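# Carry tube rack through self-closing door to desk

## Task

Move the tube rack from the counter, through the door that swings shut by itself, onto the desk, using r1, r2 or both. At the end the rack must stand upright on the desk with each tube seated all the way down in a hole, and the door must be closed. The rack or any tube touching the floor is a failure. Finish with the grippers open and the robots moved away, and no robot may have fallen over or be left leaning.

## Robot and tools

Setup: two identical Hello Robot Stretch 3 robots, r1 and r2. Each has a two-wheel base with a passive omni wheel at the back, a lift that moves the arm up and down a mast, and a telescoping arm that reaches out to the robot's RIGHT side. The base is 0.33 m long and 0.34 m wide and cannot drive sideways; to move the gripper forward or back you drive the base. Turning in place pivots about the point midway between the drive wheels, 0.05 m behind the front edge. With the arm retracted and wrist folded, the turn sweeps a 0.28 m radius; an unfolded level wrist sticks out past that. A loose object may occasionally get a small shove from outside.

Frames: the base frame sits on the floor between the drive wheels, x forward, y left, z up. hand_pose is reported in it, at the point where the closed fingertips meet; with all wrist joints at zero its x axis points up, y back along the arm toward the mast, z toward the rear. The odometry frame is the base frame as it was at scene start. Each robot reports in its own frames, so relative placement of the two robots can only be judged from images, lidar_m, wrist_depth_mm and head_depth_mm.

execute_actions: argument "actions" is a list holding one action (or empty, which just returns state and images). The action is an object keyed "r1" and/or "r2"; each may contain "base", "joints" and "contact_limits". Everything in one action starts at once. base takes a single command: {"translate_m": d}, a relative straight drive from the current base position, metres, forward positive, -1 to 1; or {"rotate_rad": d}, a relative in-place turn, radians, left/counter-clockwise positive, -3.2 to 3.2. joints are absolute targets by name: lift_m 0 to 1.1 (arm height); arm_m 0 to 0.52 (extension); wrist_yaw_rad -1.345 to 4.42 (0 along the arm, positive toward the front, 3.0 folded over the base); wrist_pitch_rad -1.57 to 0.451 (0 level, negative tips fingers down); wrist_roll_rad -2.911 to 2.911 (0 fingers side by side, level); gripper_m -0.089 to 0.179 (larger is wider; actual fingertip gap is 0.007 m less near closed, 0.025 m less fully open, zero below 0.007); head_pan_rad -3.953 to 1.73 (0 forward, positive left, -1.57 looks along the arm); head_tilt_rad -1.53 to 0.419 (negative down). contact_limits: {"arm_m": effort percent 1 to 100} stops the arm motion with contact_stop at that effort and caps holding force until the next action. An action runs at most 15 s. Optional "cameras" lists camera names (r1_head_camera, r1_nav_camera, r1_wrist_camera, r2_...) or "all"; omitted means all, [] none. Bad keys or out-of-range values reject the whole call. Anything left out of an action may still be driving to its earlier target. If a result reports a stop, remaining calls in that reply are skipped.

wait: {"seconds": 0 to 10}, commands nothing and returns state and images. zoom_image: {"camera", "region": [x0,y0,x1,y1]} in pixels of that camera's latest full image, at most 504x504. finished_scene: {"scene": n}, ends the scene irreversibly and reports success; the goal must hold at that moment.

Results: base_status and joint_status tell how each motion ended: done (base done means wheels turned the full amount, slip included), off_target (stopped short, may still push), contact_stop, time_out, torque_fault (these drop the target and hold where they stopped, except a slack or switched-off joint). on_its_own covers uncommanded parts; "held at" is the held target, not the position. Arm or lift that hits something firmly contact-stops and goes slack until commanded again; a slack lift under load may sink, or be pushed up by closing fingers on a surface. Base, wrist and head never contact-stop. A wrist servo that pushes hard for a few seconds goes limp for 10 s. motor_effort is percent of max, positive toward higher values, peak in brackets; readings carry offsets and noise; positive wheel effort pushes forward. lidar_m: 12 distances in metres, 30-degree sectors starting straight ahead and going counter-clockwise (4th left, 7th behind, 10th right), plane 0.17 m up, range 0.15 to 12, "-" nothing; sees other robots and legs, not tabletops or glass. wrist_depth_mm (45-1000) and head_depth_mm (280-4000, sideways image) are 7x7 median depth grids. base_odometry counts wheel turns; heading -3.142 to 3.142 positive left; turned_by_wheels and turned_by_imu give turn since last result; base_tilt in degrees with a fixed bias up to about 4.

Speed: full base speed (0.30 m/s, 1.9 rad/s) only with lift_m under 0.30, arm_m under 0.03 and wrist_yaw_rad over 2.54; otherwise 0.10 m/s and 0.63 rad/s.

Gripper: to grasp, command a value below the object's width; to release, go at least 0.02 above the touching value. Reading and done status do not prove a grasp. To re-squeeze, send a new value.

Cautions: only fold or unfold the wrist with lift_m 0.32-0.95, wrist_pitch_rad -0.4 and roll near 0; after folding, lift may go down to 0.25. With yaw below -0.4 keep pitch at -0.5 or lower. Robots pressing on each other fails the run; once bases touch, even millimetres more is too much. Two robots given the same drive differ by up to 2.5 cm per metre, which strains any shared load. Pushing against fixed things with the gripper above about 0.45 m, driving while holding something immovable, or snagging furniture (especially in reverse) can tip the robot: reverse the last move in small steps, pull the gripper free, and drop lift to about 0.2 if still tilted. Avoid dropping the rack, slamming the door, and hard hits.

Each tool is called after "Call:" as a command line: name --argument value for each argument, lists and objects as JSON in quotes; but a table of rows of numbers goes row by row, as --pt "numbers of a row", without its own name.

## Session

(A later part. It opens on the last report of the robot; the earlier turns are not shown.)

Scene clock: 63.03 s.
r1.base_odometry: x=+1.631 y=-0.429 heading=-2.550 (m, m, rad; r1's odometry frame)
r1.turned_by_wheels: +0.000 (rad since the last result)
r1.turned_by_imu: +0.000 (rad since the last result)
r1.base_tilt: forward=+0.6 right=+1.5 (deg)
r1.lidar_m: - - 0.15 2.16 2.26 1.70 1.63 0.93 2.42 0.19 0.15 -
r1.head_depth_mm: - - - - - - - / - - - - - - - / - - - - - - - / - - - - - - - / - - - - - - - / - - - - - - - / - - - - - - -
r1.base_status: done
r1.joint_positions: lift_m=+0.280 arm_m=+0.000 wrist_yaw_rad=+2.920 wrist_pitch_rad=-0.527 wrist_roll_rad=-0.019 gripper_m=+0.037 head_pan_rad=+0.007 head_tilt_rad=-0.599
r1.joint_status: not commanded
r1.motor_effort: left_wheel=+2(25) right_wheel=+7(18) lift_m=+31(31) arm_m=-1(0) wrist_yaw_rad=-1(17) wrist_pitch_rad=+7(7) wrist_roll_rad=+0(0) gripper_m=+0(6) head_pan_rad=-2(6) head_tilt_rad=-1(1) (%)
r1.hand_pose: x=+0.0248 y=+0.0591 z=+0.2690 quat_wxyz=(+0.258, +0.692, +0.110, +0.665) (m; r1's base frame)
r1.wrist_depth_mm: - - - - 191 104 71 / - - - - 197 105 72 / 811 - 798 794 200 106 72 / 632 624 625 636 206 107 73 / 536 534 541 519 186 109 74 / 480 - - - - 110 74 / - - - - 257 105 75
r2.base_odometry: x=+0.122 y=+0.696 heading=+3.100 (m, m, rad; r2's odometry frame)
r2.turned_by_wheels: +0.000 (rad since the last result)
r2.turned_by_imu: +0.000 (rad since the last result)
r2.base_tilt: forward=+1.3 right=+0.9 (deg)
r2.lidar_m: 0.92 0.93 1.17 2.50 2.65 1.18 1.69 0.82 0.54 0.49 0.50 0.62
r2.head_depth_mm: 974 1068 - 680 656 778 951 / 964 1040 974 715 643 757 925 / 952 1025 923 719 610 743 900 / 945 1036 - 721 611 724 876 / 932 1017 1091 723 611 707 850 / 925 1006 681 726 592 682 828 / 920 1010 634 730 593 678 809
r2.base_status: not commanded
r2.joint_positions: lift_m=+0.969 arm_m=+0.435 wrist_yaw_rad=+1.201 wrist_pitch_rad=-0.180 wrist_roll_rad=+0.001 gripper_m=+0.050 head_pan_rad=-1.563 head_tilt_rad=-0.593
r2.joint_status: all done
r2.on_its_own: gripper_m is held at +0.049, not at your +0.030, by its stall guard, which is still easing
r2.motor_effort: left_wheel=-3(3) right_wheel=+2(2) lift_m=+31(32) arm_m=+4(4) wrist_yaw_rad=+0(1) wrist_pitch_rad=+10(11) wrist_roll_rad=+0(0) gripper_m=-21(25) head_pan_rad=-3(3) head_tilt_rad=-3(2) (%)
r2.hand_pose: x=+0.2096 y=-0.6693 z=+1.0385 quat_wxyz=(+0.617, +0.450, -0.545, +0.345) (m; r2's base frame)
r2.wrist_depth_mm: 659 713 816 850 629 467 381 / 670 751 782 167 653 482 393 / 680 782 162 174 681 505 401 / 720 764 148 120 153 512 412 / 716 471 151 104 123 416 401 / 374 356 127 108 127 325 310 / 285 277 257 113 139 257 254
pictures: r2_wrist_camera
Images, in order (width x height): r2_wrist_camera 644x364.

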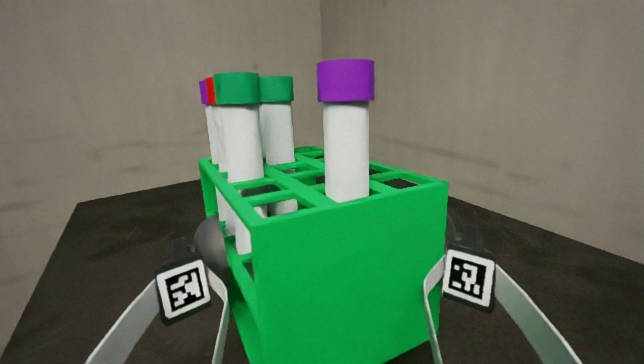

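Call:
execute_actions --actions '[{"r2":{"joints":{"arm_m":0.0,"wrist_yaw_rad":1.57,"wrist_pitch_rad":0,"head_pan_rad":0,"head_tilt_rad":-0.5}}}]' --cameras '[]'

Call:
execute_actions --actions '[{"r2":{"base":{"rotate_rad":1.57}}}]' --cameras '[]'

Call:
execute_actions --actions '[{"r2":{"base":{"translate_m":1.0}}}]' --cameras '[]'

Call:
execute_actions --actions '[{"r2":{"base":{"translate_m":0.25}}}]' --cameras '[]'

Call:
execute_actions --actions '[{"r2":{"base":{"rotate_rad":1.57}}}]' --cameras '["r2_nav_camera"]'

Scene clock: 74.63 s.
r1.base_odometry: x=+1.631 y=-0.429 heading=-2.550 (m, m, rad; r1's odometry frame)
r1.turned_by_wheels: +0.000 (rad since the last result)
r1.turned_by_imu: +0.001 (rad since the last result)
r1.base_tilt: forward=+0.5 right=+1.6 (deg)
r1.lidar_m: - - 0.15 2.16 2.26 1.70 1.64 0.93 2.43 0.19 0.15 -
r1.head_depth_mm: - - - - - - - / - - - - - - - / - - - - - - - / - - - - - - - / - - - - - - - / - - - - - - - / - - - - - - -
r1.base_status: not commanded
r1.joint_positions: lift_m=+0.280 arm_m=+0.000 wrist_yaw_rad=+2.920 wrist_pitch_rad=-0.527 wrist_roll_rad=-0.019 gripper_m=+0.037 head_pan_rad=+0.007 head_tilt_rad=-0.599
r1.joint_status: not commanded
r1.motor_effort: left_wheel=+2(1) right_wheel=+7(7) lift_m=+31(30) arm_m=-2(0) wrist_yaw_rad=-2(1) wrist_pitch_rad=+7(7) wrist_roll_rad=+0(0) gripper_m=+1(1) head_pan_rad=-3(3) head_tilt_rad=-1(1) (%)
r1.hand_pose: x=+0.0248 y=+0.0591 z=+0.2690 quat_wxyz=(+0.258, +0.692, +0.110, +0.665) (m; r1's base frame)
r1.wrist_depth_mm: - - - - 192 104 71 / - - - - 196 105 72 / 833 - 801 811 200 106 72 / 652 627 620 632 206 107 73 / 538 536 543 538 186 109 74 / 478 - - - - 110 74 / - - - - 256 105 75
r2.base_odometry: x=+0.122 y=+0.696 heading=+3.100 (m, m, rad; r2's odometry frame)
r2.turned_by_wheels: +0.000 (rad since the last result)
r2.turned_by_imu: -0.001 (rad since the last result)
r2.base_tilt: forward=+1.2 right=+0.8 (deg)
r2.lidar_m: 0.92 0.93 1.17 2.50 2.65 1.18 1.70 0.82 0.54 0.49 0.50 0.62
r2.head_depth_mm: 787 856 937 1035 293 - 1281 / 773 841 923 1029 1131 1307 1317 / 765 832 912 1010 1137 1289 1305 / 755 819 903 994 1110 1258 1326 / 749 810 890 983 1095 1240 1318 / 740 802 877 965 1077 1220 1308 / 729 797 870 957 1058 1200 1300
r2.base_status: not commanded
r2.joint_positions: lift_m=+0.969 arm_m=+0.000 wrist_yaw_rad=+1.569 wrist_pitch_rad=-0.036 wrist_roll_rad=+0.001 gripper_m=+0.053 head_pan_rad=-0.007 head_tilt_rad=-0.508
r2.joint_status: all done
r2.on_its_own: gripper_m is held at +0.052, not at your +0.030, by its stall guard, which is not easing now
r2.motor_effort: left_wheel=-3(3) right_wheel=+2(2) lift_m=+30(30) arm_m=-6(6) wrist_yaw_rad=+1(4) wrist_pitch_rad=+12(12) wrist_roll_rad=+0(0) gripper_m=-19(20) head_pan_rad=+3(34) head_tilt_rad=+3(13) (%)
r2.hand_pose: x=+0.2338 y=-0.1458 z=+1.0748 quat_wxyz=(+0.510, +0.509, -0.491, +0.490) (m; r2's base frame)
r2.wrist_depth_mm: 737 726 761 776 798 856 835 / 731 746 164 164 873 875 899 / 751 782 167 109 854 898 927 / 779 782 147 113 154 916 923 / 789 795 150 104 122 611 570 / 809 827 128 108 127 441 409 / 839 876 888 113 139 514 333
pictures: none
No camera images: the call's "cameras" was empty. Leave "cameras" out to get every camera's image.

Scene clock: 78.07 s.
r1.base_odometry: x=+1.631 y=-0.429 heading=-2.550 (m, m, rad; r1's odometry frame)
r1.turned_by_wheels: +0.000 (rad since the last result)
r1.turned_by_imu: +0.000 (rad since the last result)
r1.base_tilt: forward=+0.5 right=+1.6 (deg)
r1.lidar_m: - - 0.15 2.16 2.26 1.70 1.63 0.93 2.42 0.19 0.15 -
r1.head_depth_mm: - - - - - - - / - - - - - - - / - - - - - - - / - - - - - - - / - - - - - - - / - - - - - - - / - - - - - - -
r1.base_status: not commanded
r1.joint_positions: lift_m=+0.280 arm_m=+0.000 wrist_yaw_rad=+2.920 wrist_pitch_rad=-0.527 wrist_roll_rad=-0.019 gripper_m=+0.037 head_pan_rad=+0.007 head_tilt_rad=-0.599
r1.joint_status: not commanded
r1.motor_effort: left_wheel=+1(2) right_wheel=+7(7) lift_m=+31(30) arm_m=-1(1) wrist_yaw_rad=-1(0) wrist_pitch_rad=+7(7) wrist_roll_rad=+0(0) gripper_m=+1(1) head_pan_rad=-3(3) head_tilt_rad=+0(0) (%)
r1.hand_pose: x=+0.0248 y=+0.0591 z=+0.2690 quat_wxyz=(+0.258, +0.692, +0.110, +0.665) (m; r1's base frame)
r1.wrist_depth_mm: - - - - 192 104 71 / - - - - 197 104 72 / 792 - 779 787 200 106 72 / 649 636 644 623 206 107 73 / 534 540 537 528 185 109 74 / 469 - - - - 110 74 / - - - - 256 105 75
r2.base_odometry: x=+0.122 y=+0.696 heading=-1.614 (m, m, rad; r2's odometry frame)
r2.turned_by_wheels: +1.570 (rad since the last result)
r2.turned_by_imu: +1.574 (rad since the last result)
r2.base_tilt: forward=+1.3 right=+0.8 (deg)
r2.lidar_m: 2.55 2.66 1.18 1.69 0.81 0.53 0.49 0.50 0.62 0.92 0.93 1.18
r2.head_depth_mm: 2021 2092 2134 2234 293 - 1283 / 2319 2506 2701 2685 2067 1547 1313 / 2281 2523 2758 2857 2041 1600 1316 / 2274 2485 2702 2899 2051 1593 1317 / 2230 2441 2681 2815 2050 1602 1319 / 2234 2429 2631 2783 2052 1611 1321 / 2184 2400 2619 2745 2059 1617 1324
r2.base_status: done
r2.joint_positions: lift_m=+0.969 arm_m=+0.000 wrist_yaw_rad=+1.569 wrist_pitch_rad=-0.036 wrist_roll_rad=+0.001 gripper_m=+0.053 head_pan_rad=-0.007 head_tilt_rad=-0.507
r2.joint_status: not commanded
r2.on_its_own: gripper_m is held at +0.052, not at your +0.030, by its stall guard, which is not easing now
r2.motor_effort: left_wheel=-3(10) right_wheel=+2(8) lift_m=+31(30) arm_m=-5(6) wrist_yaw_rad=+1(1) wrist_pitch_rad=+12(12) wrist_roll_rad=+0(0) gripper_m=-20(19) head_pan_rad=+3(3) head_tilt_rad=+3(3) (%)
r2.hand_pose: x=+0.2338 y=-0.1458 z=+1.0748 quat_wxyz=(+0.510, +0.509, -0.491, +0.490) (m; r2's base frame)
r2.wrist_depth_mm: - - - - - - 720 / - - 165 165 - - 729 / - - 166 109 - - 735 / - - 146 114 153 - 758 / - - 150 104 122 - 752 / - - 128 108 127 - 771 / - - - 113 139 - 766
pictures: none
No camera images: the call's "cameras" was empty. Leave "cameras" out to get every camera's image.

Scene clock: 89.03 s.
r1.base_odometry: x=+1.631 y=-0.429 heading=-2.550 (m, m, rad; r1's odometry frame)
r1.turned_by_wheels: +0.000 (rad since the last result)
r1.turned_by_imu: +0.001 (rad since the last result)
r1.base_tilt: forward=+0.6 right=+1.6 (deg)
r1.lidar_m: - - 0.15 1.19 2.26 1.70 1.64 0.93 2.43 0.19 0.15 -
r1.head_depth_mm: - - - - - - - / - - - - - - - / - - - - - - - / - - - - - - - / - - - - - - - / - - - - - - - / - - - - - - -
r1.base_status: not commanded
r1.joint_positions: lift_m=+0.280 arm_m=+0.000 wrist_yaw_rad=+2.920 wrist_pitch_rad=-0.527 wrist_roll_rad=-0.019 gripper_m=+0.037 head_pan_rad=+0.007 head_tilt_rad=-0.599
r1.joint_status: not commanded
r1.motor_effort: left_wheel=+0(3) right_wheel=+7(7) lift_m=+30(30) arm_m=-1(1) wrist_yaw_rad=-2(1) wrist_pitch_rad=+7(7) wrist_roll_rad=+0(0) gripper_m=+1(1) head_pan_rad=-3(2) head_tilt_rad=+1(0) (%)
r1.hand_pose: x=+0.0248 y=+0.0591 z=+0.2690 quat_wxyz=(+0.258, +0.692, +0.110, +0.665) (m; r1's base frame)
r1.wrist_depth_mm: - - - - 192 104 71 / - - - - 196 105 72 / 817 - 789 768 203 106 72 / 647 627 643 618 205 107 73 / 531 533 544 517 186 109 74 / 470 - - - - 111 74 / - - - - 258 105 75
r2.base_odometry: x=+0.079 y=-0.304 heading=-1.614 (m, m, rad; r2's odometry frame)
r2.turned_by_wheels: +0.000 (rad since the last result)
r2.turned_by_imu: -0.008 (rad since the last result)
r2.base_tilt: forward=+1.3 right=+0.7 (deg)
r2.lidar_m: 1.63 1.65 1.97 0.95 0.95 1.61 1.49 1.30 0.87 0.80 0.82 1.04
r2.head_depth_mm: 1432 1555 1686 1841 293 - 1281 / 1418 1543 1683 1886 2019 1542 1316 / 1399 1526 1672 1846 1976 1602 1313 / 1382 1499 1635 1842 1962 1604 1313 / 1357 1475 1610 1790 1946 1607 1312 / 1349 1455 1585 1786 1926 1626 1327 / 1335 1439 1565 1762 1916 1627 1334
r2.base_status: done
r2.joint_positions: lift_m=+0.969 arm_m=+0.000 wrist_yaw_rad=+1.569 wrist_pitch_rad=-0.036 wrist_roll_rad=+0.001 gripper_m=+0.053 head_pan_rad=-0.007 head_tilt_rad=-0.507
r2.joint_status: not commanded
r2.on_its_own: gripper_m is held at +0.052, not at your +0.030, by its stall guard, which is not easing now
r2.motor_effort: left_wheel=-3(3) right_wheel=+1(7) lift_m=+31(30) arm_m=-5(6) wrist_yaw_rad=+2(1) wrist_pitch_rad=+12(12) wrist_roll_rad=+0(0) gripper_m=-20(20) head_pan_rad=+3(3) head_tilt_rad=+3(2) (%)
r2.hand_pose: x=+0.2338 y=-0.1458 z=+1.0748 quat_wxyz=(+0.510, +0.509, -0.491, +0.490) (m; r2's base frame)
r2.wrist_depth_mm: - - - - - 856 621 / - - 165 164 - 886 631 / - - 167 109 - 900 636 / - - 147 120 153 896 651 / - - 149 104 123 901 658 / - - 127 108 127 836 656 / - - - 113 139 - 672
pictures: none
No camera images: the call's "cameras" was empty. Leave "cameras" out to get every camera's image.

Scene clock: 92.50 s.
r1.base_odometry: x=+1.631 y=-0.429 heading=-2.550 (m, m, rad; r1's odometry frame)
r1.turned_by_wheels: +0.000 (rad since the last result)
r1.turned_by_imu: +0.000 (rad since the last result)
r1.base_tilt: forward=+0.5 right=+1.5 (deg)
r1.lidar_m: - - 0.15 1.23 2.26 1.70 1.63 0.93 2.42 0.19 0.15 -
r1.head_depth_mm: - - - - - - - / - - - - - - - / - - - - - - - / - - - - - - - / - - - - - - - / - - - - - - - / - - - - - - -
r1.base_status: not commanded
r1.joint_positions: lift_m=+0.280 arm_m=+0.000 wrist_yaw_rad=+2.920 wrist_pitch_rad=-0.527 wrist_roll_rad=-0.019 gripper_m=+0.037 head_pan_rad=+0.007 head_tilt_rad=-0.599
r1.joint_status: not commanded
r1.motor_effort: left_wheel=+2(2) right_wheel=+7(7) lift_m=+30(30) arm_m=-1(1) wrist_yaw_rad=-1(1) wrist_pitch_rad=+7(7) wrist_roll_rad=+0(0) gripper_m=+0(1) head_pan_rad=-3(2) head_tilt_rad=+1(1) (%)
r1.hand_pose: x=+0.0248 y=+0.0591 z=+0.2690 quat_wxyz=(+0.258, +0.692, +0.110, +0.665) (m; r1's base frame)
r1.wrist_depth_mm: - - - - 192 103 71 / - - - - 196 105 72 / 812 - 821 766 200 106 72 / 631 627 629 628 207 107 73 / 550 528 544 524 185 109 74 / 478 - - - - 111 74 / - - - - 255 105 75
r2.base_odometry: x=+0.068 y=-0.553 heading=-1.614 (m, m, rad; r2's odometry frame)
r2.turned_by_wheels: +0.000 (rad since the last result)
r2.turned_by_imu: -0.002 (rad since the last result)
r2.base_tilt: forward=+1.3 right=+0.8 (deg)
r2.lidar_m: 1.37 1.39 1.76 1.23 1.23 1.88 1.73 1.26 0.84 0.78 0.79 1.00
r2.head_depth_mm: 1202 1308 1440 1592 995 - 1280 / 1188 1299 1418 1571 1740 1550 1310 / 1173 1283 1405 1548 1740 1607 1317 / 1159 1263 1387 1528 1710 1604 1319 / 1145 1239 1342 1508 1687 1615 1324 / 1131 1229 1344 1485 1668 1617 1324 / 1122 1215 1320 1476 1635 1628 1330
r2.base_status: done
r2.joint_positions: lift_m=+0.969 arm_m=+0.000 wrist_yaw_rad=+1.569 wrist_pitch_rad=-0.036 wrist_roll_rad=+0.001 gripper_m=+0.053 head_pan_rad=-0.007 head_tilt_rad=-0.507
r2.joint_status: not commanded
r2.on_its_own: gripper_m is held at +0.052, not at your +0.030, by its stall guard, which is not easing now
r2.motor_effort: left_wheel=-2(5) right_wheel=+1(7) lift_m=+30(31) arm_m=-6(5) wrist_yaw_rad=+1(1) wrist_pitch_rad=+12(12) wrist_roll_rad=+0(0) gripper_m=-18(19) head_pan_rad=+3(3) head_tilt_rad=+3(2) (%)
r2.hand_pose: x=+0.2338 y=-0.1458 z=+1.0748 quat_wxyz=(+0.510, +0.509, -0.491, +0.490) (m; r2's base frame)
r2.wrist_depth_mm: - - - - - 802 602 / - - 168 163 - 830 597 / - - 160 111 - 832 620 / - - 146 121 153 872 634 / - - 149 104 122 876 631 / - - 128 108 127 783 644 / - - - 113 139 - 643
pictures: none
No camera images: the call's "cameras" was empty. Leave "cameras" out to get every camera's image.

Scene clock: 95.97 s.
r1.base_odometry: x=+1.631 y=-0.429 heading=-2.550 (m, m, rad; r1's odometry frame)
r1.turned_by_wheels: +0.000 (rad since the last result)
r1.turned_by_imu: +0.000 (rad since the last result)
r1.base_tilt: forward=+0.5 right=+1.5 (deg)
r1.lidar_m: - - 0.15 1.37 2.26 1.70 1.63 0.93 2.42 0.19 0.15 -
r1.head_depth_mm: - - - - - - - / - - - - - - - / - - - - - - - / - - - - - - - / - - - - - - - / - - - - - - - / - - - - - - -
r1.base_status: not commanded
r1.joint_positions: lift_m=+0.280 arm_m=+0.000 wrist_yaw_rad=+2.920 wrist_pitch_rad=-0.527 wrist_roll_rad=-0.019 gripper_m=+0.037 head_pan_rad=+0.007 head_tilt_rad=-0.599
r1.joint_status: not commanded
r1.motor_effort: left_wheel=+2(2) right_wheel=+7(7) lift_m=+30(30) arm_m=-1(1) wrist_yaw_rad=-2(1) wrist_pitch_rad=+7(7) wrist_roll_rad=+0(0) gripper_m=+0(0) head_pan_rad=-3(3) head_tilt_rad=+0(0) (%)
r1.hand_pose: x=+0.0248 y=+0.0591 z=+0.2690 quat_wxyz=(+0.258, +0.692, +0.110, +0.665) (m; r1's base frame)
r1.wrist_depth_mm: - - - - 192 104 71 / - - - - 196 105 72 / 806 - 771 780 201 106 72 / 634 632 642 635 205 107 73 / 535 535 540 523 186 109 74 / 475 - - - - 110 74 / - - - - 258 105 75
r2.base_odometry: x=+0.068 y=-0.553 heading=-0.044 (m, m, rad; r2's odometry frame)
r2.turned_by_wheels: +1.570 (rad since the last result)
r2.turned_by_imu: +1.574 (rad since the last result)
r2.base_tilt: forward=+1.3 right=+0.8 (deg)
r2.lidar_m: 1.23 1.04 1.87 1.73 1.24 0.84 0.78 0.79 1.01 1.38 1.40 1.78
r2.head_depth_mm: 1608 1756 1948 2133 293 - 1277 / 1632 1751 1909 2114 2030 1545 1316 / 3524 3755 - 2870 2053 1601 1316 / 3461 3693 - 2848 2060 1606 1325 / 3477 3745 - 2873 1743 1584 1329 / 3407 3636 3918 1724 1629 1557 1329 / 1117 1249 1396 1387 1371 1363 1330
r2.base_status: done
r2.joint_positions: lift_m=+0.969 arm_m=+0.000 wrist_yaw_rad=+1.569 wrist_pitch_rad=-0.036 wrist_roll_rad=+0.001 gripper_m=+0.053 head_pan_rad=-0.007 head_tilt_rad=-0.507
r2.joint_status: not commanded
r2.on_its_own: gripper_m is held at +0.052, not at your +0.030, by its stall guard, which is not easing now
r2.motor_effort: left_wheel=-4(9) right_wheel=+2(8) lift_m=+30(31) arm_m=-5(5) wrist_yaw_rad=+1(1) wrist_pitch_rad=+12(12) wrist_roll_rad=+0(0) gripper_m=-19(20) head_pan_rad=+3(3) head_tilt_rad=+3(2) (%)
r2.hand_pose: x=+0.2338 y=-0.1458 z=+1.0749 quat_wxyz=(+0.510, +0.509, -0.491, +0.490) (m; r2's base frame)
r2.wrist_depth_mm: - - - - - - - / - - 166 165 - - - / - - 166 109 - - - / - - 146 114 153 - - / - - 149 104 122 - - / - - 127 108 127 - - / - - - 114 139 - -
pictures: r2_nav_camera (sideways: a quarter turn counterclockwise sets it upright)
Images, in order (width x height): r2_nav_camera 672x504.

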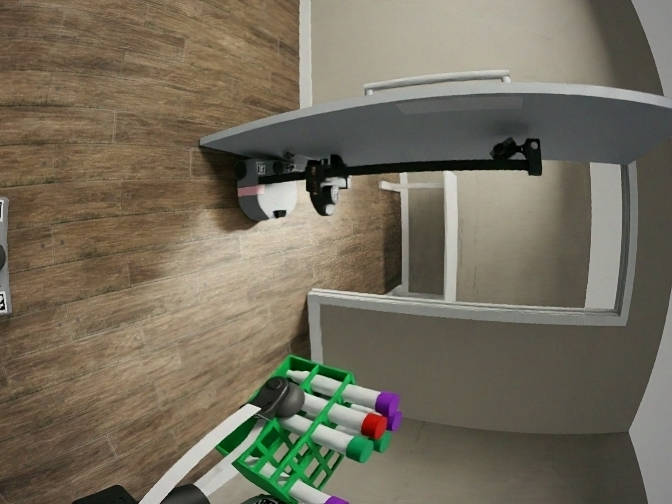

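Call:
execute_actions --actions '[{"r1":{"base":{"translate_m":0.15}},"r2":{"base":{"translate_m":0.7},"joints":{"head_tilt_rad":-0.9}}}]' --cameras '["r2_nav_camera"]'

Scene clock: 110.37 s.
r1.base_odometry: x=+1.506 y=-0.513 heading=-2.551 (m, m, rad; r1's odometry frame)
r1.turned_by_wheels: +0.000 (rad since the last result)
r1.turned_by_imu: -0.257 (rad since the last result)
r1.base_tilt: forward=+0.5 right=+1.5 (deg)
r1.lidar_m: - - 0.15 2.17 0.79 0.78 1.76 1.02 1.08 0.19 0.15 -
r1.head_depth_mm: - - - - - - - / - - - - - - - / - - - - - - - / - - - - - - - / - - - - - - - / - - - - - - - / - - - - - - -
r1.base_status: done
r1.joint_positions: lift_m=+0.280 arm_m=+0.000 wrist_yaw_rad=+2.929 wrist_pitch_rad=-0.527 wrist_roll_rad=-0.019 gripper_m=+0.037 head_pan_rad=+0.006 head_tilt_rad=-0.598
r1.joint_status: not commanded
r1.motor_effort: left_wheel=+3(20) right_wheel=+14(25) lift_m=+30(30) arm_m=-1(1) wrist_yaw_rad=-8(10) wrist_pitch_rad=+7(7) wrist_roll_rad=+0(1) gripper_m=+0(1) head_pan_rad=-3(3) head_tilt_rad=-1(1) (%)
r1.hand_pose: x=+0.0229 y=+0.0595 z=+0.2691 quat_wxyz=(+0.255, +0.692, +0.113, +0.666) (m; r1's base frame)
r1.wrist_depth_mm: - - - - 179 99 68 / 639 - - 990 183 100 69 / 618 - 788 758 190 101 70 / 620 627 633 601 194 104 71 / 535 539 543 520 177 105 71 / 471 - - - - 107 72 / - - - - 245 102 73
r2.base_odometry: x=+0.767 y=-0.584 heading=-0.044 (m, m, rad; r2's odometry frame)
r2.turned_by_wheels: +0.000 (rad since the last result)
r2.turned_by_imu: -0.006 (rad since the last result)
r2.base_tilt: forward=+1.2 right=+0.7 (deg)
r2.lidar_m: 1.26 0.65 0.67 1.82 1.84 1.58 1.47 1.50 1.40 1.30 1.32 1.22
r2.head_depth_mm: 1053 1170 289 - 1434 1262 1115 / 2996 2517 1506 1659 1456 1263 1123 / 3064 2602 2057 1713 1453 1268 1123 / 3025 2645 2044 1718 1451 1277 1127 / 2979 2628 2066 1715 1462 1268 1129 / 2840 2643 2079 1722 1301 1230 1125 / 2900 2664 2087 1451 951 1179 1134
r2.base_status: done
r2.joint_positions: lift_m=+0.969 arm_m=+0.000 wrist_yaw_rad=+1.569 wrist_pitch_rad=-0.036 wrist_roll_rad=+0.001 gripper_m=+0.053 head_pan_rad=-0.007 head_tilt_rad=-0.889
r2.joint_status: all done
r2.on_its_own: gripper_m is held at +0.052, not at your +0.030, by its stall guard, which is not easing now
r2.motor_effort: left_wheel=-4(4) right_wheel=+1(8) lift_m=+30(31) arm_m=-5(6) wrist_yaw_rad=+1(1) wrist_pitch_rad=+12(12) wrist_roll_rad=+0(0) gripper_m=-19(19) head_pan_rad=+2(3) head_tilt_rad=-4(27) (%)
r2.hand_pose: x=+0.2338 y=-0.1458 z=+1.0749 quat_wxyz=(+0.510, +0.509, -0.491, +0.490) (m; r2's base frame)
r2.wrist_depth_mm: 750 - - - - - - / 758 - 163 165 - - - / 771 - 167 109 - - - / 771 - 147 121 153 - - / 775 - 150 103 122 - - / 765 - 128 108 127 - - / 797 - - 113 139 - -
pictures: r2_nav_camera (sideways: a quarter turn counterclockwise sets it upright)
Images, in order (width x height): r2_nav_camera 672x504.

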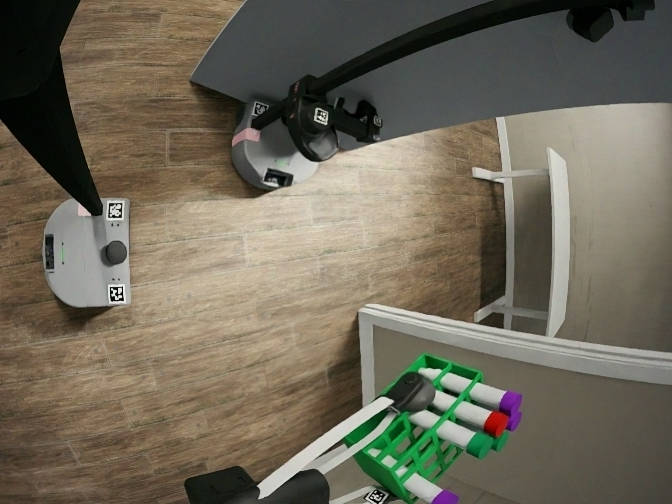

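Call:
execute_actions --actions '[{"r2":{"base":{"translate_m":0.8}}}]' --cameras '["r2_nav_camera"]'

Scene clock: 121.80 s.
r1.base_odometry: x=+1.506 y=-0.513 heading=-2.551 (m, m, rad; r1's odometry frame)
r1.turned_by_wheels: +0.000 (rad since the last result)
r1.turned_by_imu: +0.001 (rad since the last result)
r1.base_tilt: forward=+0.6 right=+1.5 (deg)
r1.lidar_m: - - 0.15 2.17 2.17 1.99 1.76 0.38 1.08 0.19 0.15 -
r1.head_depth_mm: - - - - - - - / - - - - - - - / - - - - - - - / - - - - - - - / - - - - - - - / - - - - - - - / - - - - - - -
r1.base_status: not commanded
r1.joint_positions: lift_m=+0.280 arm_m=+0.000 wrist_yaw_rad=+2.929 wrist_pitch_rad=-0.527 wrist_roll_rad=-0.019 gripper_m=+0.037 head_pan_rad=+0.006 head_tilt_rad=-0.598
r1.joint_status: not commanded
r1.motor_effort: left_wheel=+2(3) right_wheel=+14(14) lift_m=+30(30) arm_m=-1(1) wrist_yaw_rad=-8(9) wrist_pitch_rad=+7(7) wrist_roll_rad=+0(0) gripper_m=+1(0) head_pan_rad=-3(3) head_tilt_rad=-2(1) (%)
r1.hand_pose: x=+0.0229 y=+0.0595 z=+0.2691 quat_wxyz=(+0.255, +0.692, +0.113, +0.666) (m; r1's base frame)
r1.wrist_depth_mm: - - - - 179 99 68 / - - - - 184 100 69 / 814 - 800 746 190 102 70 / 652 640 625 620 195 104 71 / 528 536 547 534 177 105 71 / 472 - - - - 107 72 / - - - - 246 102 73
r2.base_odometry: x=+1.566 y=-0.619 heading=-0.044 (m, m, rad; r2's odometry frame)
r2.turned_by_wheels: +0.000 (rad since the last result)
r2.turned_by_imu: -0.007 (rad since the last result)
r2.base_tilt: forward=+1.1 right=+0.9 (deg)
r2.lidar_m: 2.15 2.06 0.54 0.54 0.52 2.43 2.27 1.96 1.31 1.21 0.53 0.50
r2.head_depth_mm: 1767 2545 289 - 1406 1053 1120 / 1785 2509 2070 1652 1451 1261 1120 / 1813 2545 2045 1711 1463 1260 1120 / 1715 2484 2079 1719 1452 1272 1122 / 1717 2506 2082 1722 1458 1269 1128 / 1739 2462 2076 1729 1463 1281 1129 / 1733 2415 2106 1723 1471 1272 1134
r2.base_status: done
r2.joint_positions: lift_m=+0.969 arm_m=+0.000 wrist_yaw_rad=+1.569 wrist_pitch_rad=-0.036 wrist_roll_rad=+0.001 gripper_m=+0.053 head_pan_rad=-0.007 head_tilt_rad=-0.889
r2.joint_status: not commanded
r2.on_its_own: gripper_m is held at +0.052, not at your +0.030, by its stall guard, which is not easing now
r2.motor_effort: left_wheel=-3(4) right_wheel=+1(7) lift_m=+30(30) arm_m=-5(6) wrist_yaw_rad=+2(1) wrist_pitch_rad=+12(12) wrist_roll_rad=+0(0) gripper_m=-19(19) head_pan_rad=+3(3) head_tilt_rad=-5(5) (%)
r2.hand_pose: x=+0.2338 y=-0.1458 z=+1.0749 quat_wxyz=(+0.510, +0.509, -0.491, +0.490) (m; r2's base frame)
r2.wrist_depth_mm: - - - - - 288 294 / - - 182 164 - 292 301 / - - 162 110 - 301 309 / - - 147 120 153 307 325 / - - 150 104 122 313 333 / - - 128 108 127 320 349 / - - - 114 139 344 361
pictures: r2_nav_camera (sideways: a quarter turn counterclockwise sets it upright)
Images, in order (width x height): r2_nav_camera 672x504.

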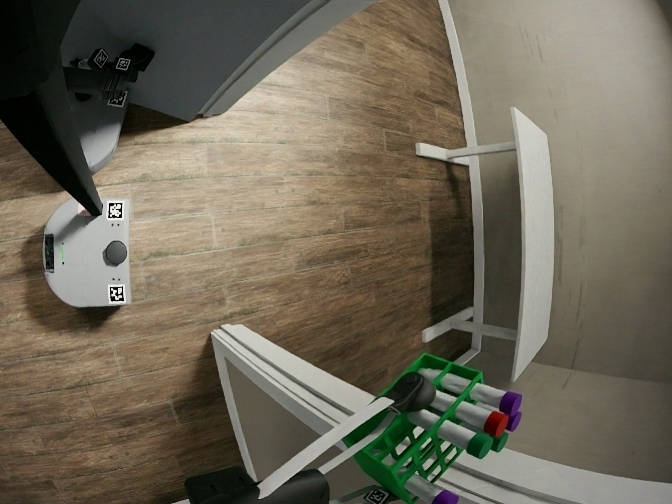

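Call:
execute_actions --actions '[{"r2":{"base":{"rotate_rad":0.12}}}]' --cameras '[]'

Call:
execute_actions --actions '[{"r2":{"base":{"translate_m":1.0}}}]' --cameras '[]'

Call:
execute_actions --actions '[{"r2":{"base":{"rotate_rad":1.45},"joints":{"head_pan_rad":-1.57,"head_tilt_rad":-0.7}},"r1":{"base":{"rotate_rad":1.7}}}]' --cameras '[]'

Call:
execute_actions --actions '[{"r2":{"joints":{"wrist_yaw_rad":0,"arm_m":0.5}},"r1":{"base":{"translate_m":0.9}}}]' --cameras '["r2_head_camera"]'

Scene clock: 130.70 s.
r1.base_odometry: x=+1.506 y=-0.513 heading=-2.551 (m, m, rad; r1's odometry frame)
r1.turned_by_wheels: +0.000 (rad since the last result)
r1.turned_by_imu: +0.000 (rad since the last result)
r1.base_tilt: forward=+0.5 right=+1.5 (deg)
r1.lidar_m: - - 0.15 2.17 2.18 1.99 1.75 0.39 1.08 0.19 0.15 -
r1.head_depth_mm: - - - - - - - / - - - - - - - / - - - - - - - / - - - - - - - / - - - - - - - / - - - - - - - / - - - - - - -
r1.base_status: not commanded
r1.joint_positions: lift_m=+0.280 arm_m=+0.000 wrist_yaw_rad=+2.929 wrist_pitch_rad=-0.527 wrist_roll_rad=-0.019 gripper_m=+0.037 head_pan_rad=+0.006 head_tilt_rad=-0.598
r1.joint_status: not commanded
r1.motor_effort: left_wheel=+3(2) right_wheel=+14(14) lift_m=+30(30) arm_m=+0(1) wrist_yaw_rad=-9(7) wrist_pitch_rad=+7(7) wrist_roll_rad=+0(0) gripper_m=+1(1) head_pan_rad=-2(2) head_tilt_rad=-1(1) (%)
r1.hand_pose: x=+0.0229 y=+0.0595 z=+0.2691 quat_wxyz=(+0.255, +0.692, +0.113, +0.666) (m; r1's base frame)
r1.wrist_depth_mm: - - - - 180 99 69 / - - - 985 184 101 69 / 802 - 810 740 190 102 70 / 644 642 629 596 195 103 70 / 535 527 547 542 177 105 71 / 473 - - - - 107 72 / - - - - 244 102 73
r2.base_odometry: x=+1.566 y=-0.619 heading=+0.076 (m, m, rad; r2's odometry frame)
r2.turned_by_wheels: +0.120 (rad since the last result)
r2.turned_by_imu: +0.120 (rad since the last result)
r2.base_tilt: forward=+1.2 right=+0.7 (deg)
r2.lidar_m: 2.06 2.57 0.54 0.51 0.65 2.35 2.27 1.71 1.26 1.21 0.50 0.52
r2.head_depth_mm: 1791 2492 287 - 1435 1198 1123 / 1791 2500 2043 1669 1453 1262 1123 / 1712 2467 2053 1714 1451 1270 1124 / 1715 2464 2086 1717 1459 1269 1126 / 1719 2495 2068 1704 1459 1273 1129 / 1753 2450 2083 1729 1461 1272 1129 / 2116 2491 2084 1722 1468 1271 1137
r2.base_status: done
r2.joint_positions: lift_m=+0.969 arm_m=+0.000 wrist_yaw_rad=+1.569 wrist_pitch_rad=-0.036 wrist_roll_rad=+0.001 gripper_m=+0.053 head_pan_rad=-0.007 head_tilt_rad=-0.889
r2.joint_status: not commanded
r2.on_its_own: gripper_m is held at +0.052, not at your +0.030, by its stall guard, which is not easing now
r2.motor_effort: left_wheel=-4(10) right_wheel=+3(7) lift_m=+30(31) arm_m=-5(5) wrist_yaw_rad=+1(1) wrist_pitch_rad=+12(12) wrist_roll_rad=+0(0) gripper_m=-19(20) head_pan_rad=+2(3) head_tilt_rad=-4(4) (%)
r2.hand_pose: x=+0.2338 y=-0.1458 z=+1.0749 quat_wxyz=(+0.509, +0.509, -0.491, +0.490) (m; r2's base frame)
r2.wrist_depth_mm: - - - - - - 245 / - - 166 166 - 365 248 / - - 166 110 - 370 251 / - - 147 121 154 371 258 / - - 149 104 123 334 265 / - - 128 108 127 322 277 / - - - 114 138 419 285
pictures: none
No camera images: the call's "cameras" was empty. Leave "cameras" out to get every camera's image.

Scene clock: 141.67 s.
r1.base_odometry: x=+1.506 y=-0.513 heading=-2.551 (m, m, rad; r1's odometry frame)
r1.turned_by_wheels: +0.000 (rad since the last result)
r1.turned_by_imu: +0.001 (rad since the last result)
r1.base_tilt: forward=+0.5 right=+1.6 (deg)
r1.lidar_m: - - 0.15 2.17 2.18 1.99 1.76 1.02 1.08 0.19 0.15 -
r1.head_depth_mm: - - - - - - - / - - - - - - - / - - - - - - - / - - - - - - - / - - - - - - - / - - - - - - - / - - - - - - -
r1.base_status: not commanded
r1.joint_positions: lift_m=+0.280 arm_m=+0.000 wrist_yaw_rad=+2.929 wrist_pitch_rad=-0.527 wrist_roll_rad=-0.019 gripper_m=+0.037 head_pan_rad=+0.006 head_tilt_rad=-0.598
r1.joint_status: not commanded
r1.motor_effort: left_wheel=+2(3) right_wheel=+14(14) lift_m=+30(30) arm_m=+0(1) wrist_yaw_rad=-8(7) wrist_pitch_rad=+7(7) wrist_roll_rad=+0(0) gripper_m=+1(0) head_pan_rad=-3(2) head_tilt_rad=+0(1) (%)
r1.hand_pose: x=+0.0229 y=+0.0595 z=+0.2691 quat_wxyz=(+0.255, +0.692, +0.113, +0.666) (m; r1's base frame)
r1.wrist_depth_mm: - - - - 179 99 68 / - - - - 184 101 69 / 805 - 771 738 190 102 70 / 661 643 638 615 193 103 70 / 545 530 544 528 177 105 71 / 471 - - - - 106 72 / - - - - 246 102 73
r2.base_odometry: x=+2.563 y=-0.544 heading=+0.076 (m, m, rad; r2's odometry frame)
r2.turned_by_wheels: +0.000 (rad since the last result)
r2.turned_by_imu: -0.008 (rad since the last result)
r2.base_tilt: forward=+1.3 right=+0.5 (deg)
r2.lidar_m: 1.47 1.10 2.09 2.12 0.76 0.73 3.25 0.65 0.77 1.21 1.26 1.27
r2.head_depth_mm: 1307 1167 287 - 1432 1270 1120 / 1310 1128 894 1668 1449 1258 1119 / 1307 1142 899 1711 1454 1265 1125 / 1296 1135 900 1713 1451 1272 1129 / 1307 1139 902 1716 1452 1273 1128 / 1308 1144 908 1631 1461 1273 1129 / 1307 1156 907 1680 1448 1278 1128
r2.base_status: done
r2.joint_positions: lift_m=+0.969 arm_m=+0.000 wrist_yaw_rad=+1.569 wrist_pitch_rad=-0.036 wrist_roll_rad=+0.001 gripper_m=+0.053 head_pan_rad=-0.007 head_tilt_rad=-0.889
r2.joint_status: not commanded
r2.on_its_own: gripper_m is held at +0.052, not at your +0.030, by its stall guard, which is not easing now
r2.motor_effort: left_wheel=-3(4) right_wheel=+1(8) lift_m=+30(29) arm_m=-5(5) wrist_yaw_rad=+1(1) wrist_pitch_rad=+12(12) wrist_roll_rad=+0(0) gripper_m=-20(19) head_pan_rad=+3(2) head_tilt_rad=-6(5) (%)
r2.hand_pose: x=+0.2338 y=-0.1458 z=+1.0749 quat_wxyz=(+0.509, +0.509, -0.491, +0.490) (m; r2's base frame)
r2.wrist_depth_mm: - - - - - - - / - - 182 165 - - - / - - 161 168 - - - / - - 147 121 154 - - / - - 148 104 123 - - / - 848 127 108 127 777 730 / - 717 676 113 139 - -
pictures: none
No camera images: the call's "cameras" was empty. Leave "cameras" out to get every camera's image.

Scene clock: 144.90 s.
r1.base_odometry: x=+1.506 y=-0.513 heading=-0.851 (m, m, rad; r1's odometry frame)
r1.turned_by_wheels: +1.699 (rad since the last result)
r1.turned_by_imu: +0.799 (rad since the last result)
r1.base_tilt: forward=+0.5 right=+1.6 (deg)
r1.lidar_m: 0.24 0.48 2.20 2.20 1.66 1.43 0.89 1.03 0.32 0.21 0.19 0.19
r1.head_depth_mm: - - - - - - 298 / - - - - 286 307 349 / - - - 294 319 371 444 / - - 298 336 395 480 609 / 290 307 355 423 520 676 976 / 321 375 449 591 1644 1391 1174 / 2105 2258 2581 2177 1690 1378 1173
r1.base_status: done
r1.joint_positions: lift_m=+0.280 arm_m=+0.000 wrist_yaw_rad=+2.911 wrist_pitch_rad=-0.527 wrist_roll_rad=-0.019 gripper_m=+0.037 head_pan_rad=+0.006 head_tilt_rad=-0.598
r1.joint_status: not commanded
r1.motor_effort: left_wheel=-2(10) right_wheel=+15(39) lift_m=+30(30) arm_m=+0(0) wrist_yaw_rad=+5(25) wrist_pitch_rad=+7(7) wrist_roll_rad=-1(1) gripper_m=+0(1) head_pan_rad=-2(2) head_tilt_rad=-1(0) (%)
r1.hand_pose: x=+0.0266 y=+0.0587 z=+0.2691 quat_wxyz=(+0.261, +0.693, +0.107, +0.664) (m; r1's base frame)
r1.wrist_depth_mm: - - - - - - - / - - - - - - - / 814 - 810 795 768 758 777 / 649 616 629 630 634 624 612 / 538 527 552 546 534 520 517 / 470 - - 443 - 438 438 / - - - - 381 392 385
r2.base_odometry: x=+2.563 y=-0.544 heading=+1.526 (m, m, rad; r2's odometry frame)
r2.turned_by_wheels: +1.450 (rad since the last result)
r2.turned_by_imu: +1.454 (rad since the last result)
r2.base_tilt: forward=+1.2 right=+0.8 (deg)
r2.lidar_m: 2.53 0.88 0.73 1.13 0.65 0.68 1.22 1.23 1.28 1.47 1.10 1.89
r2.head_depth_mm: 1301 1461 1205 972 - - 1190 / 1280 1439 1203 940 - - 1149 / 1272 1421 1215 944 - - 1153 / 1259 1416 1216 948 1675 - 1141 / 1240 1396 1225 948 1679 - 1136 / 1229 1379 1224 921 - - 1133 / 1220 1372 1229 924 - - -
r2.base_status: done
r2.joint_positions: lift_m=+0.969 arm_m=+0.000 wrist_yaw_rad=+1.569 wrist_pitch_rad=-0.036 wrist_roll_rad=+0.001 gripper_m=+0.053 head_pan_rad=-1.563 head_tilt_rad=-0.705
r2.joint_status: all done
r2.on_its_own: gripper_m is held at +0.052, not at your +0.030, by its stall guard, which is not easing now
r2.motor_effort: left_wheel=-4(10) right_wheel=+3(8) lift_m=+30(30) arm_m=-5(6) wrist_yaw_rad=+1(1) wrist_pitch_rad=+12(12) wrist_roll_rad=+0(0) gripper_m=-19(19) head_pan_rad=-3(35) head_tilt_rad=+3(16) (%)
r2.hand_pose: x=+0.2338 y=-0.1458 z=+1.0749 quat_wxyz=(+0.509, +0.509, -0.491, +0.490) (m; r2's base frame)
r2.wrist_depth_mm: - - - - - - - / 928 - 166 165 - - - / 890 - 160 109 - - - / 917 - 146 114 153 - - / 890 - 149 104 123 - - / 866 - 128 108 128 - - / 872 - - 114 139 - 602
pictures: none
No camera images: the call's "cameras" was empty. Leave "cameras" out to get every camera's image.

Scene clock: 149.77 s.
r1.base_odometry: x=+2.100 y=-1.189 heading=-0.851 (m, m, rad; r1's odometry frame)
r1.turned_by_wheels: +0.000 (rad since the last result)
r1.turned_by_imu: -0.944 (rad since the last result)
r1.base_tilt: forward=+0.5 right=+1.6 (deg)
r1.lidar_m: - - 0.15 0.19 2.18 2.19 1.78 1.14 1.03 0.26 0.15 -
r1.head_depth_mm: - - - - - - - / - - - - - - - / - - - - - - - / - - - - - - - / - - - - - - - / - - - - - - - / - - - - - - -
r1.base_status: translate_m off_target (by the wheels' count: +0.8999 of +0.9000)
r1.joint_positions: lift_m=+0.280 arm_m=+0.000 wrist_yaw_rad=+2.941 wrist_pitch_rad=-0.535 wrist_roll_rad=-0.017 gripper_m=+0.037 head_pan_rad=+0.004 head_tilt_rad=-0.601
r1.joint_status: not commanded
r1.on_its_own: wrist_yaw_rad is at rest, and its effort (-15) is outside its rest range (-12 to +12)
r1.motor_effort: left_wheel=+18(57) right_wheel=+8(77) lift_m=+32(34) arm_m=-1(1) wrist_yaw_rad=-15(50) wrist_pitch_rad=+10(12) wrist_roll_rad=-1(1) gripper_m=+7(8) head_pan_rad=-1(9) head_tilt_rad=+1(2) (%)
r1.hand_pose: x=+0.0203 y=+0.0588 z=+0.2672 quat_wxyz=(+0.254, +0.691, +0.120, +0.666) (m; r1's base frame)
r1.wrist_depth_mm: - - - 284 120 76 56 / - - - 322 126 79 57 / 801 - 771 369 133 81 58 / 632 642 616 427 140 84 60 / 535 540 550 385 137 87 61 / 471 - - - 129 90 63 / - - - - 192 93 64
r2.base_odometry: x=+2.563 y=-0.544 heading=+1.526 (m, m, rad; r2's odometry frame)
r2.turned_by_wheels: +0.000 (rad since the last result)
r2.turned_by_imu: -0.001 (rad since the last result)
r2.base_tilt: forward=+1.2 right=+0.8 (deg)
r2.lidar_m: 2.53 0.88 0.73 3.24 0.65 0.68 1.21 1.23 1.27 1.47 1.10 1.89
r2.head_depth_mm: 1293 - 1123 972 1656 1380 1185 / 1262 1486 1207 937 1655 1379 1190 / 1238 - 1216 947 1664 1372 1184 / 1218 1434 1215 946 1661 1387 1186 / 1239 1394 1223 958 1665 1390 1190 / 1236 1372 1223 919 1679 1385 1193 / 1228 1373 1234 924 1533 1392 1199
r2.base_status: not commanded
r2.joint_positions: lift_m=+0.969 arm_m=+0.500 wrist_yaw_rad=+0.001 wrist_pitch_rad=-0.035 wrist_roll_rad=+0.001 gripper_m=+0.053 head_pan_rad=-1.563 head_tilt_rad=-0.705
r2.joint_status: all done
r2.on_its_own: gripper_m is held at +0.052, not at your +0.030, by its stall guard, which is not easing now
r2.motor_effort: left_wheel=-4(4) right_wheel=+3(3) lift_m=+30(30) arm_m=+4(5) wrist_yaw_rad=-1(5) wrist_pitch_rad=+12(12) wrist_roll_rad=+0(0) gripper_m=-20(19) head_pan_rad=-3(3) head_tilt_rad=+2(2) (%)
r2.hand_pose: x=-0.0211 y=-0.8998 z=+1.0752 quat_wxyz=(+0.707, +0.013, -0.707, -0.012) (m; r2's base frame)
r2.wrist_depth_mm: 629 649 655 682 692 722 756 / 641 657 165 165 728 737 779 / 651 662 157 168 729 759 813 / 683 679 147 121 153 782 813 / 702 717 149 104 123 808 846 / 706 750 127 108 127 762 715 / 650 632 574 113 138 568 573
pictures: r2_head_camera (sideways: a quarter turn clockwise sets it upright)
Images, in order (width x height): r2_head_camera 896x504.

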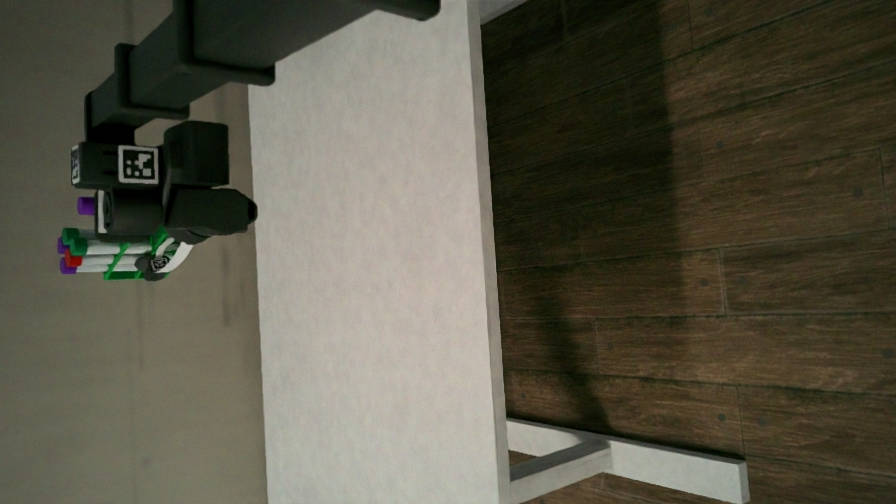

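Call:
execute_actions --actions '[{"r1":{"base":{"translate_m":-0.35}},"r2":{"joints":{"lift_m":0.72}}}]'

Scene clock: 164.27 s.
r1.base_odometry: x=+1.869 y=-0.926 heading=-0.851 (m, m, rad; r1's odometry frame)
r1.turned_by_wheels: +0.000 (rad since the last result)
r1.turned_by_imu: -0.001 (rad since the last result)
r1.base_tilt: forward=+0.6 right=+1.6 (deg)
r1.lidar_m: 0.15 - 0.15 0.18 2.05 1.80 1.45 1.44 0.83 1.12 0.56 0.19
r1.head_depth_mm: - - - - - 302 414 / - - - - - - 335 / - - - - - - 304 / - - - - - - - / - - - - - - - / - - - - - - - / - - - - - - -
r1.base_status: done
r1.joint_positions: lift_m=+0.280 arm_m=+0.000 wrist_yaw_rad=+2.958 wrist_pitch_rad=-0.527 wrist_roll_rad=-0.017 gripper_m=+0.037 head_pan_rad=+0.004 head_tilt_rad=-0.598
r1.joint_status: not commanded
r1.on_its_own: wrist_yaw_rad is held at +2.958, not at its first target +2.918, by its stall guard, which is not easing now
r1.motor_effort: left_wheel=+2(13) right_wheel=+0(10) lift_m=+33(32) arm_m=+0(0) wrist_yaw_rad=+0(6) wrist_pitch_rad=+7(10) wrist_roll_rad=-1(1) gripper_m=+1(3) head_pan_rad=-1(2) head_tilt_rad=+0(1) (%)
r1.hand_pose: x=+0.0169 y=+0.0607 z=+0.2689 quat_wxyz=(+0.245, +0.691, +0.123, +0.669) (m; r1's base frame)
r1.wrist_depth_mm: - - - 222 168 134 113 / - - - 247 183 144 119 / 802 771 772 279 197 154 125 / 646 629 641 319 217 164 133 / 536 532 546 337 228 177 142 / 482 - - - - 194 151 / - - - - 321 205 161
r2.base_odometry: x=+2.563 y=-0.544 heading=+1.526 (m, m, rad; r2's odometry frame)
r2.turned_by_wheels: +0.000 (rad since the last result)
r2.turned_by_imu: -0.001 (rad since the last result)
r2.base_tilt: forward=+1.3 right=+0.8 (deg)
r2.lidar_m: 2.53 0.88 0.73 1.08 0.65 0.68 1.21 1.23 1.28 1.47 1.10 1.89
r2.head_depth_mm: 1301 1459 1198 972 1656 - - / 1285 1451 1208 971 1606 1377 1186 / 1259 1428 1275 879 1659 1382 1188 / 1260 1407 1068 948 1669 1387 1187 / 1243 1403 1222 952 1668 1389 1192 / 1231 1387 1227 918 1669 1389 1192 / 1218 1366 1241 921 1543 1400 1196
r2.base_status: not commanded
r2.joint_positions: lift_m=+0.720 arm_m=+0.500 wrist_yaw_rad=+0.001 wrist_pitch_rad=-0.035 wrist_roll_rad=+0.001 gripper_m=+0.053 head_pan_rad=-1.563 head_tilt_rad=-0.705
r2.joint_status: all done
r2.on_its_own: gripper_m is held at +0.052, not at your +0.030, by its stall guard, which is not easing now
r2.motor_effort: left_wheel=-4(4) right_wheel=+3(2) lift_m=+14(28) arm_m=+5(4) wrist_yaw_rad=-1(1) wrist_pitch_rad=+12(12) wrist_roll_rad=+0(0) gripper_m=-20(20) head_pan_rad=-3(3) head_tilt_rad=+3(2) (%)
r2.hand_pose: x=-0.0211 y=-0.8998 z=+0.8263 quat_wxyz=(+0.707, +0.013, -0.707, -0.012) (m; r2's base frame)
r2.wrist_depth_mm: 616 642 661 679 685 736 751 / 641 635 165 164 725 766 772 / 655 673 156 112 739 769 793 / 667 686 146 121 154 779 720 / 556 520 149 104 122 448 430 / 360 351 127 108 127 320 306 / 267 263 236 113 138 240 235
pictures: r1_head_camera (sideways: a quarter turn clockwise sets it upright), r1_nav_camera (sideways: a quarter turn counterclockwise sets it upright), r1_wrist_camera, r2_head_camera (sideways: a quarter turn clockwise sets it upright), r2_nav_camera (sideways: a quarter turn counterclockwise sets it upright), r2_wrist_camera
Images, in order (width x height): r1_head_camera 896x504, r1_nav_camera 672x504, r1_wrist_camera 644x364, r2_head_camera 896x504, r2_nav_camera 672x504, r2_wrist_camera 644x364.

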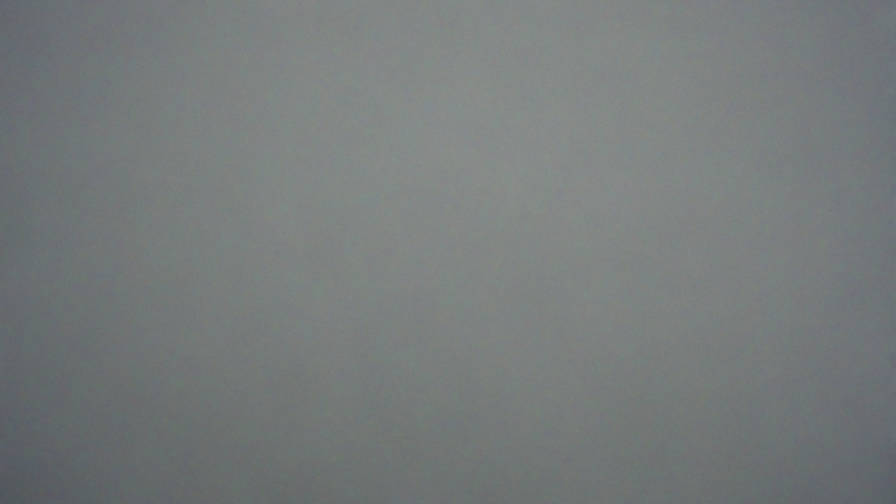

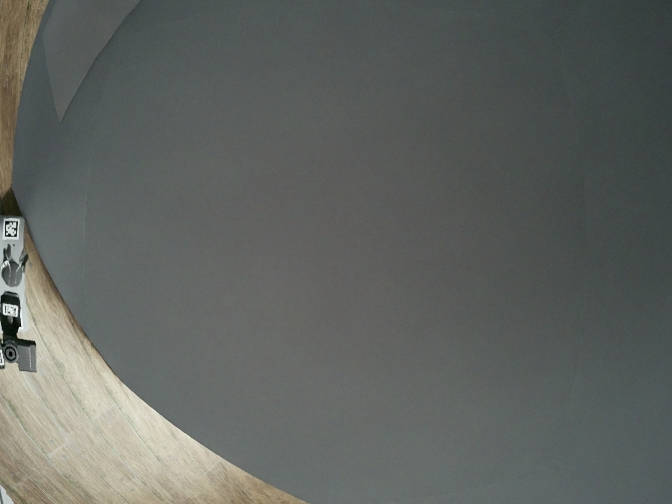

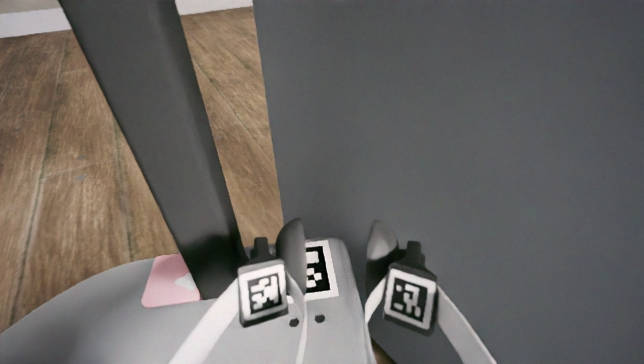

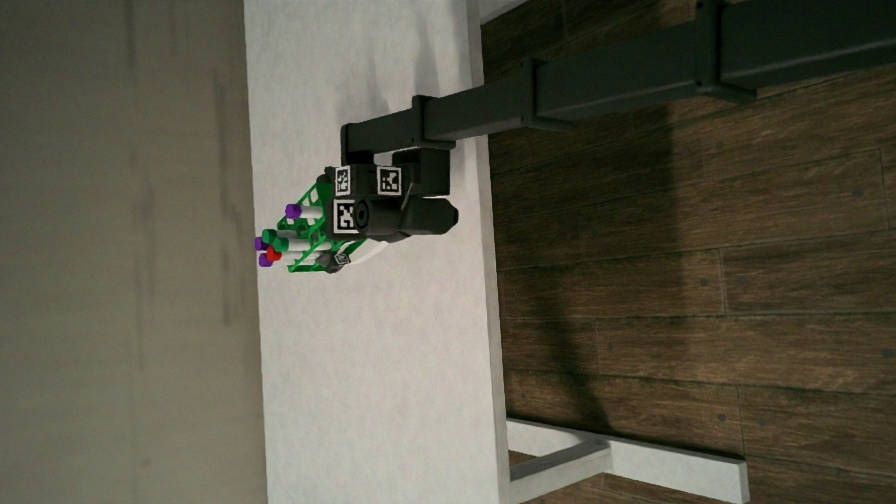

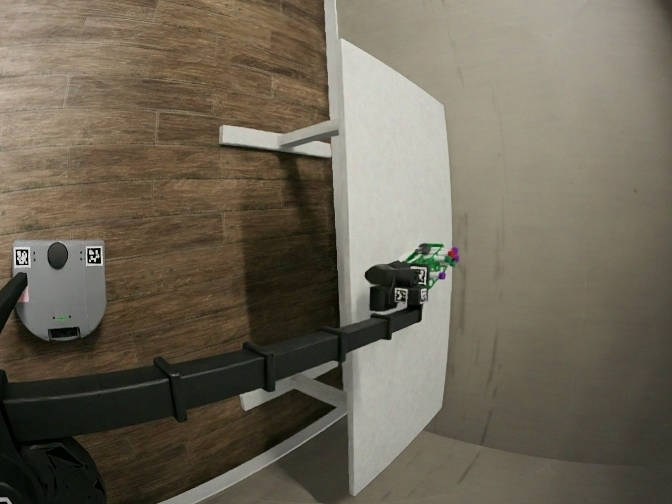

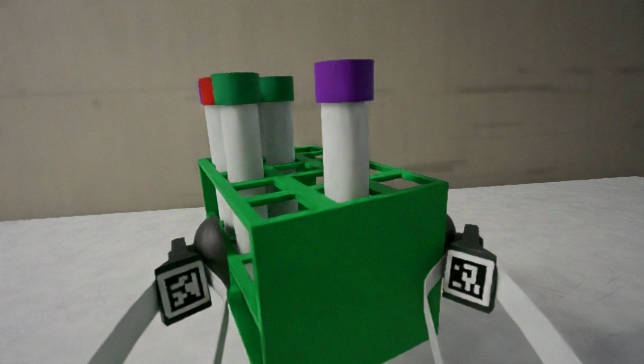

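Call:
execute_actions --actions '[{"r1":{"joints":{"head_pan_rad":-3.14,"head_tilt_rad":-0.5}},"r2":{"joints":{"lift_m":0.70,"arm_m":0.42}}}]' --cameras '["r1_nav_camera","r2_wrist_camera"]'

Scene clock: 171.97 s.
r1.base_odometry: x=+1.869 y=-0.926 heading=-0.851 (m, m, rad; r1's odometry frame)
r1.turned_by_wheels: +0.000 (rad since the last result)
r1.turned_by_imu: +0.000 (rad since the last result)
r1.base_tilt: forward=+0.6 right=+1.6 (deg)
r1.lidar_m: 0.15 - 0.15 0.18 2.05 1.79 1.45 1.44 0.83 1.12 0.56 0.19
r1.head_depth_mm: 1375 1539 1734 1986 1875 1483 1232 / 1329 1477 1653 1890 1872 1485 1237 / 1291 1428 1581 1794 1864 1476 1227 / 1245 1362 1511 1717 1866 1485 1228 / 1209 1326 1474 1663 1799 1477 1229 / 1168 1282 1414 1585 1730 1469 1225 / 1138 1243 1370 1518 1676 1478 1220
r1.base_status: not commanded
r1.joint_positions: lift_m=+0.280 arm_m=+0.000 wrist_yaw_rad=+2.958 wrist_pitch_rad=-0.527 wrist_roll_rad=-0.017 gripper_m=+0.037 head_pan_rad=-3.133 head_tilt_rad=-0.508
r1.joint_status: all done
r1.on_its_own: wrist_yaw_rad is held at +2.958, not at its first target +2.918, by its stall guard, which is not easing now
r1.motor_effort: left_wheel=+2(2) right_wheel=+0(0) lift_m=+32(32) arm_m=-1(1) wrist_yaw_rad=+1(2) wrist_pitch_rad=+7(7) wrist_roll_rad=-1(1) gripper_m=+1(1) head_pan_rad=-3(32) head_tilt_rad=+3(10) (%)
r1.hand_pose: x=+0.0169 y=+0.0607 z=+0.2689 quat_wxyz=(+0.245, +0.691, +0.123, +0.669) (m; r1's base frame)
r1.wrist_depth_mm: - - - 222 169 135 113 / - - - 247 182 143 119 / 821 765 801 279 199 153 126 / 648 640 613 319 216 165 133 / 536 526 545 335 228 178 142 / 483 - - - - 193 150 / - - - - 321 204 162
r2.base_odometry: x=+2.563 y=-0.544 heading=+1.526 (m, m, rad; r2's odometry frame)
r2.turned_by_wheels: +0.000 (rad since the last result)
r2.turned_by_imu: -0.001 (rad since the last result)
r2.base_tilt: forward=+1.2 right=+0.9 (deg)
r2.lidar_m: 2.53 0.87 0.73 1.08 0.65 0.68 1.22 1.23 1.27 1.47 1.10 1.89
r2.head_depth_mm: 1296 1459 1196 973 1680 1414 - / 1285 1454 1204 975 1652 1364 1172 / 1263 1431 1214 - 1655 1381 1187 / 1257 1417 1095 940 1672 1384 1192 / 1242 1396 1225 955 1662 1397 1190 / 1232 1388 1233 919 1662 1389 1190 / 1220 1366 1235 925 1545 1387 1193
r2.base_status: not commanded
r2.joint_positions: lift_m=+0.700 arm_m=+0.420 wrist_yaw_rad=+0.001 wrist_pitch_rad=-0.035 wrist_roll_rad=+0.001 gripper_m=+0.053 head_pan_rad=-1.563 head_tilt_rad=-0.705
r2.joint_status: all done
r2.on_its_own: gripper_m is held at +0.052, not at your +0.030, by its stall guard, which is not easing now
r2.motor_effort: left_wheel=-4(4) right_wheel=+3(3) lift_m=+13(13) arm_m=-5(5) wrist_yaw_rad=-1(1) wrist_pitch_rad=+12(12) wrist_roll_rad=+0(0) gripper_m=-20(20) head_pan_rad=-3(3) head_tilt_rad=+1(2) (%)
r2.hand_pose: x=-0.0211 y=-0.8206 z=+0.8063 quat_wxyz=(+0.707, +0.013, -0.707, -0.012) (m; r2's base frame)
r2.wrist_depth_mm: 676 727 741 765 760 797 823 / 691 740 164 165 790 803 864 / 722 767 157 111 838 854 872 / 751 762 146 121 153 680 643 / 490 473 149 104 122 398 379 / 322 314 127 108 127 282 270 / 237 232 209 113 138 213 209
pictures: r1_nav_camera (sideways: a quarter turn counterclockwise sets it upright), r2_wrist_camera
Images, in order (width x height): r1_nav_camera 672x504, r2_wrist_camera 644x364.

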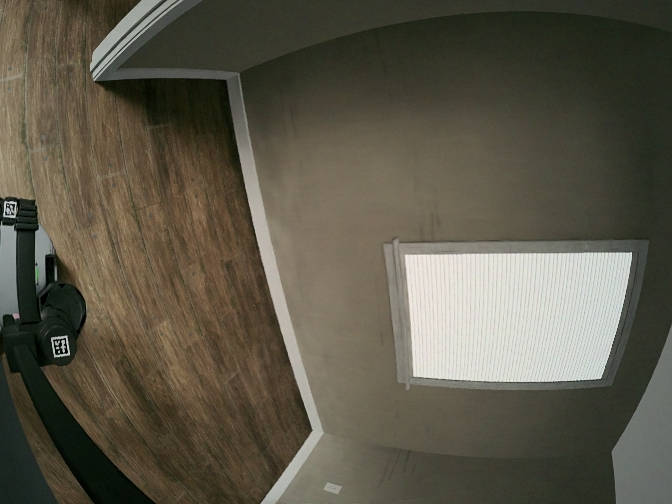

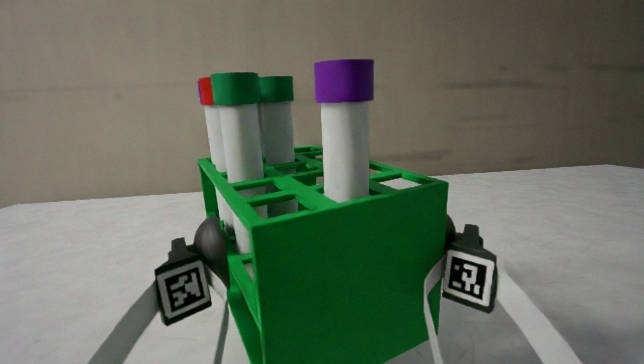

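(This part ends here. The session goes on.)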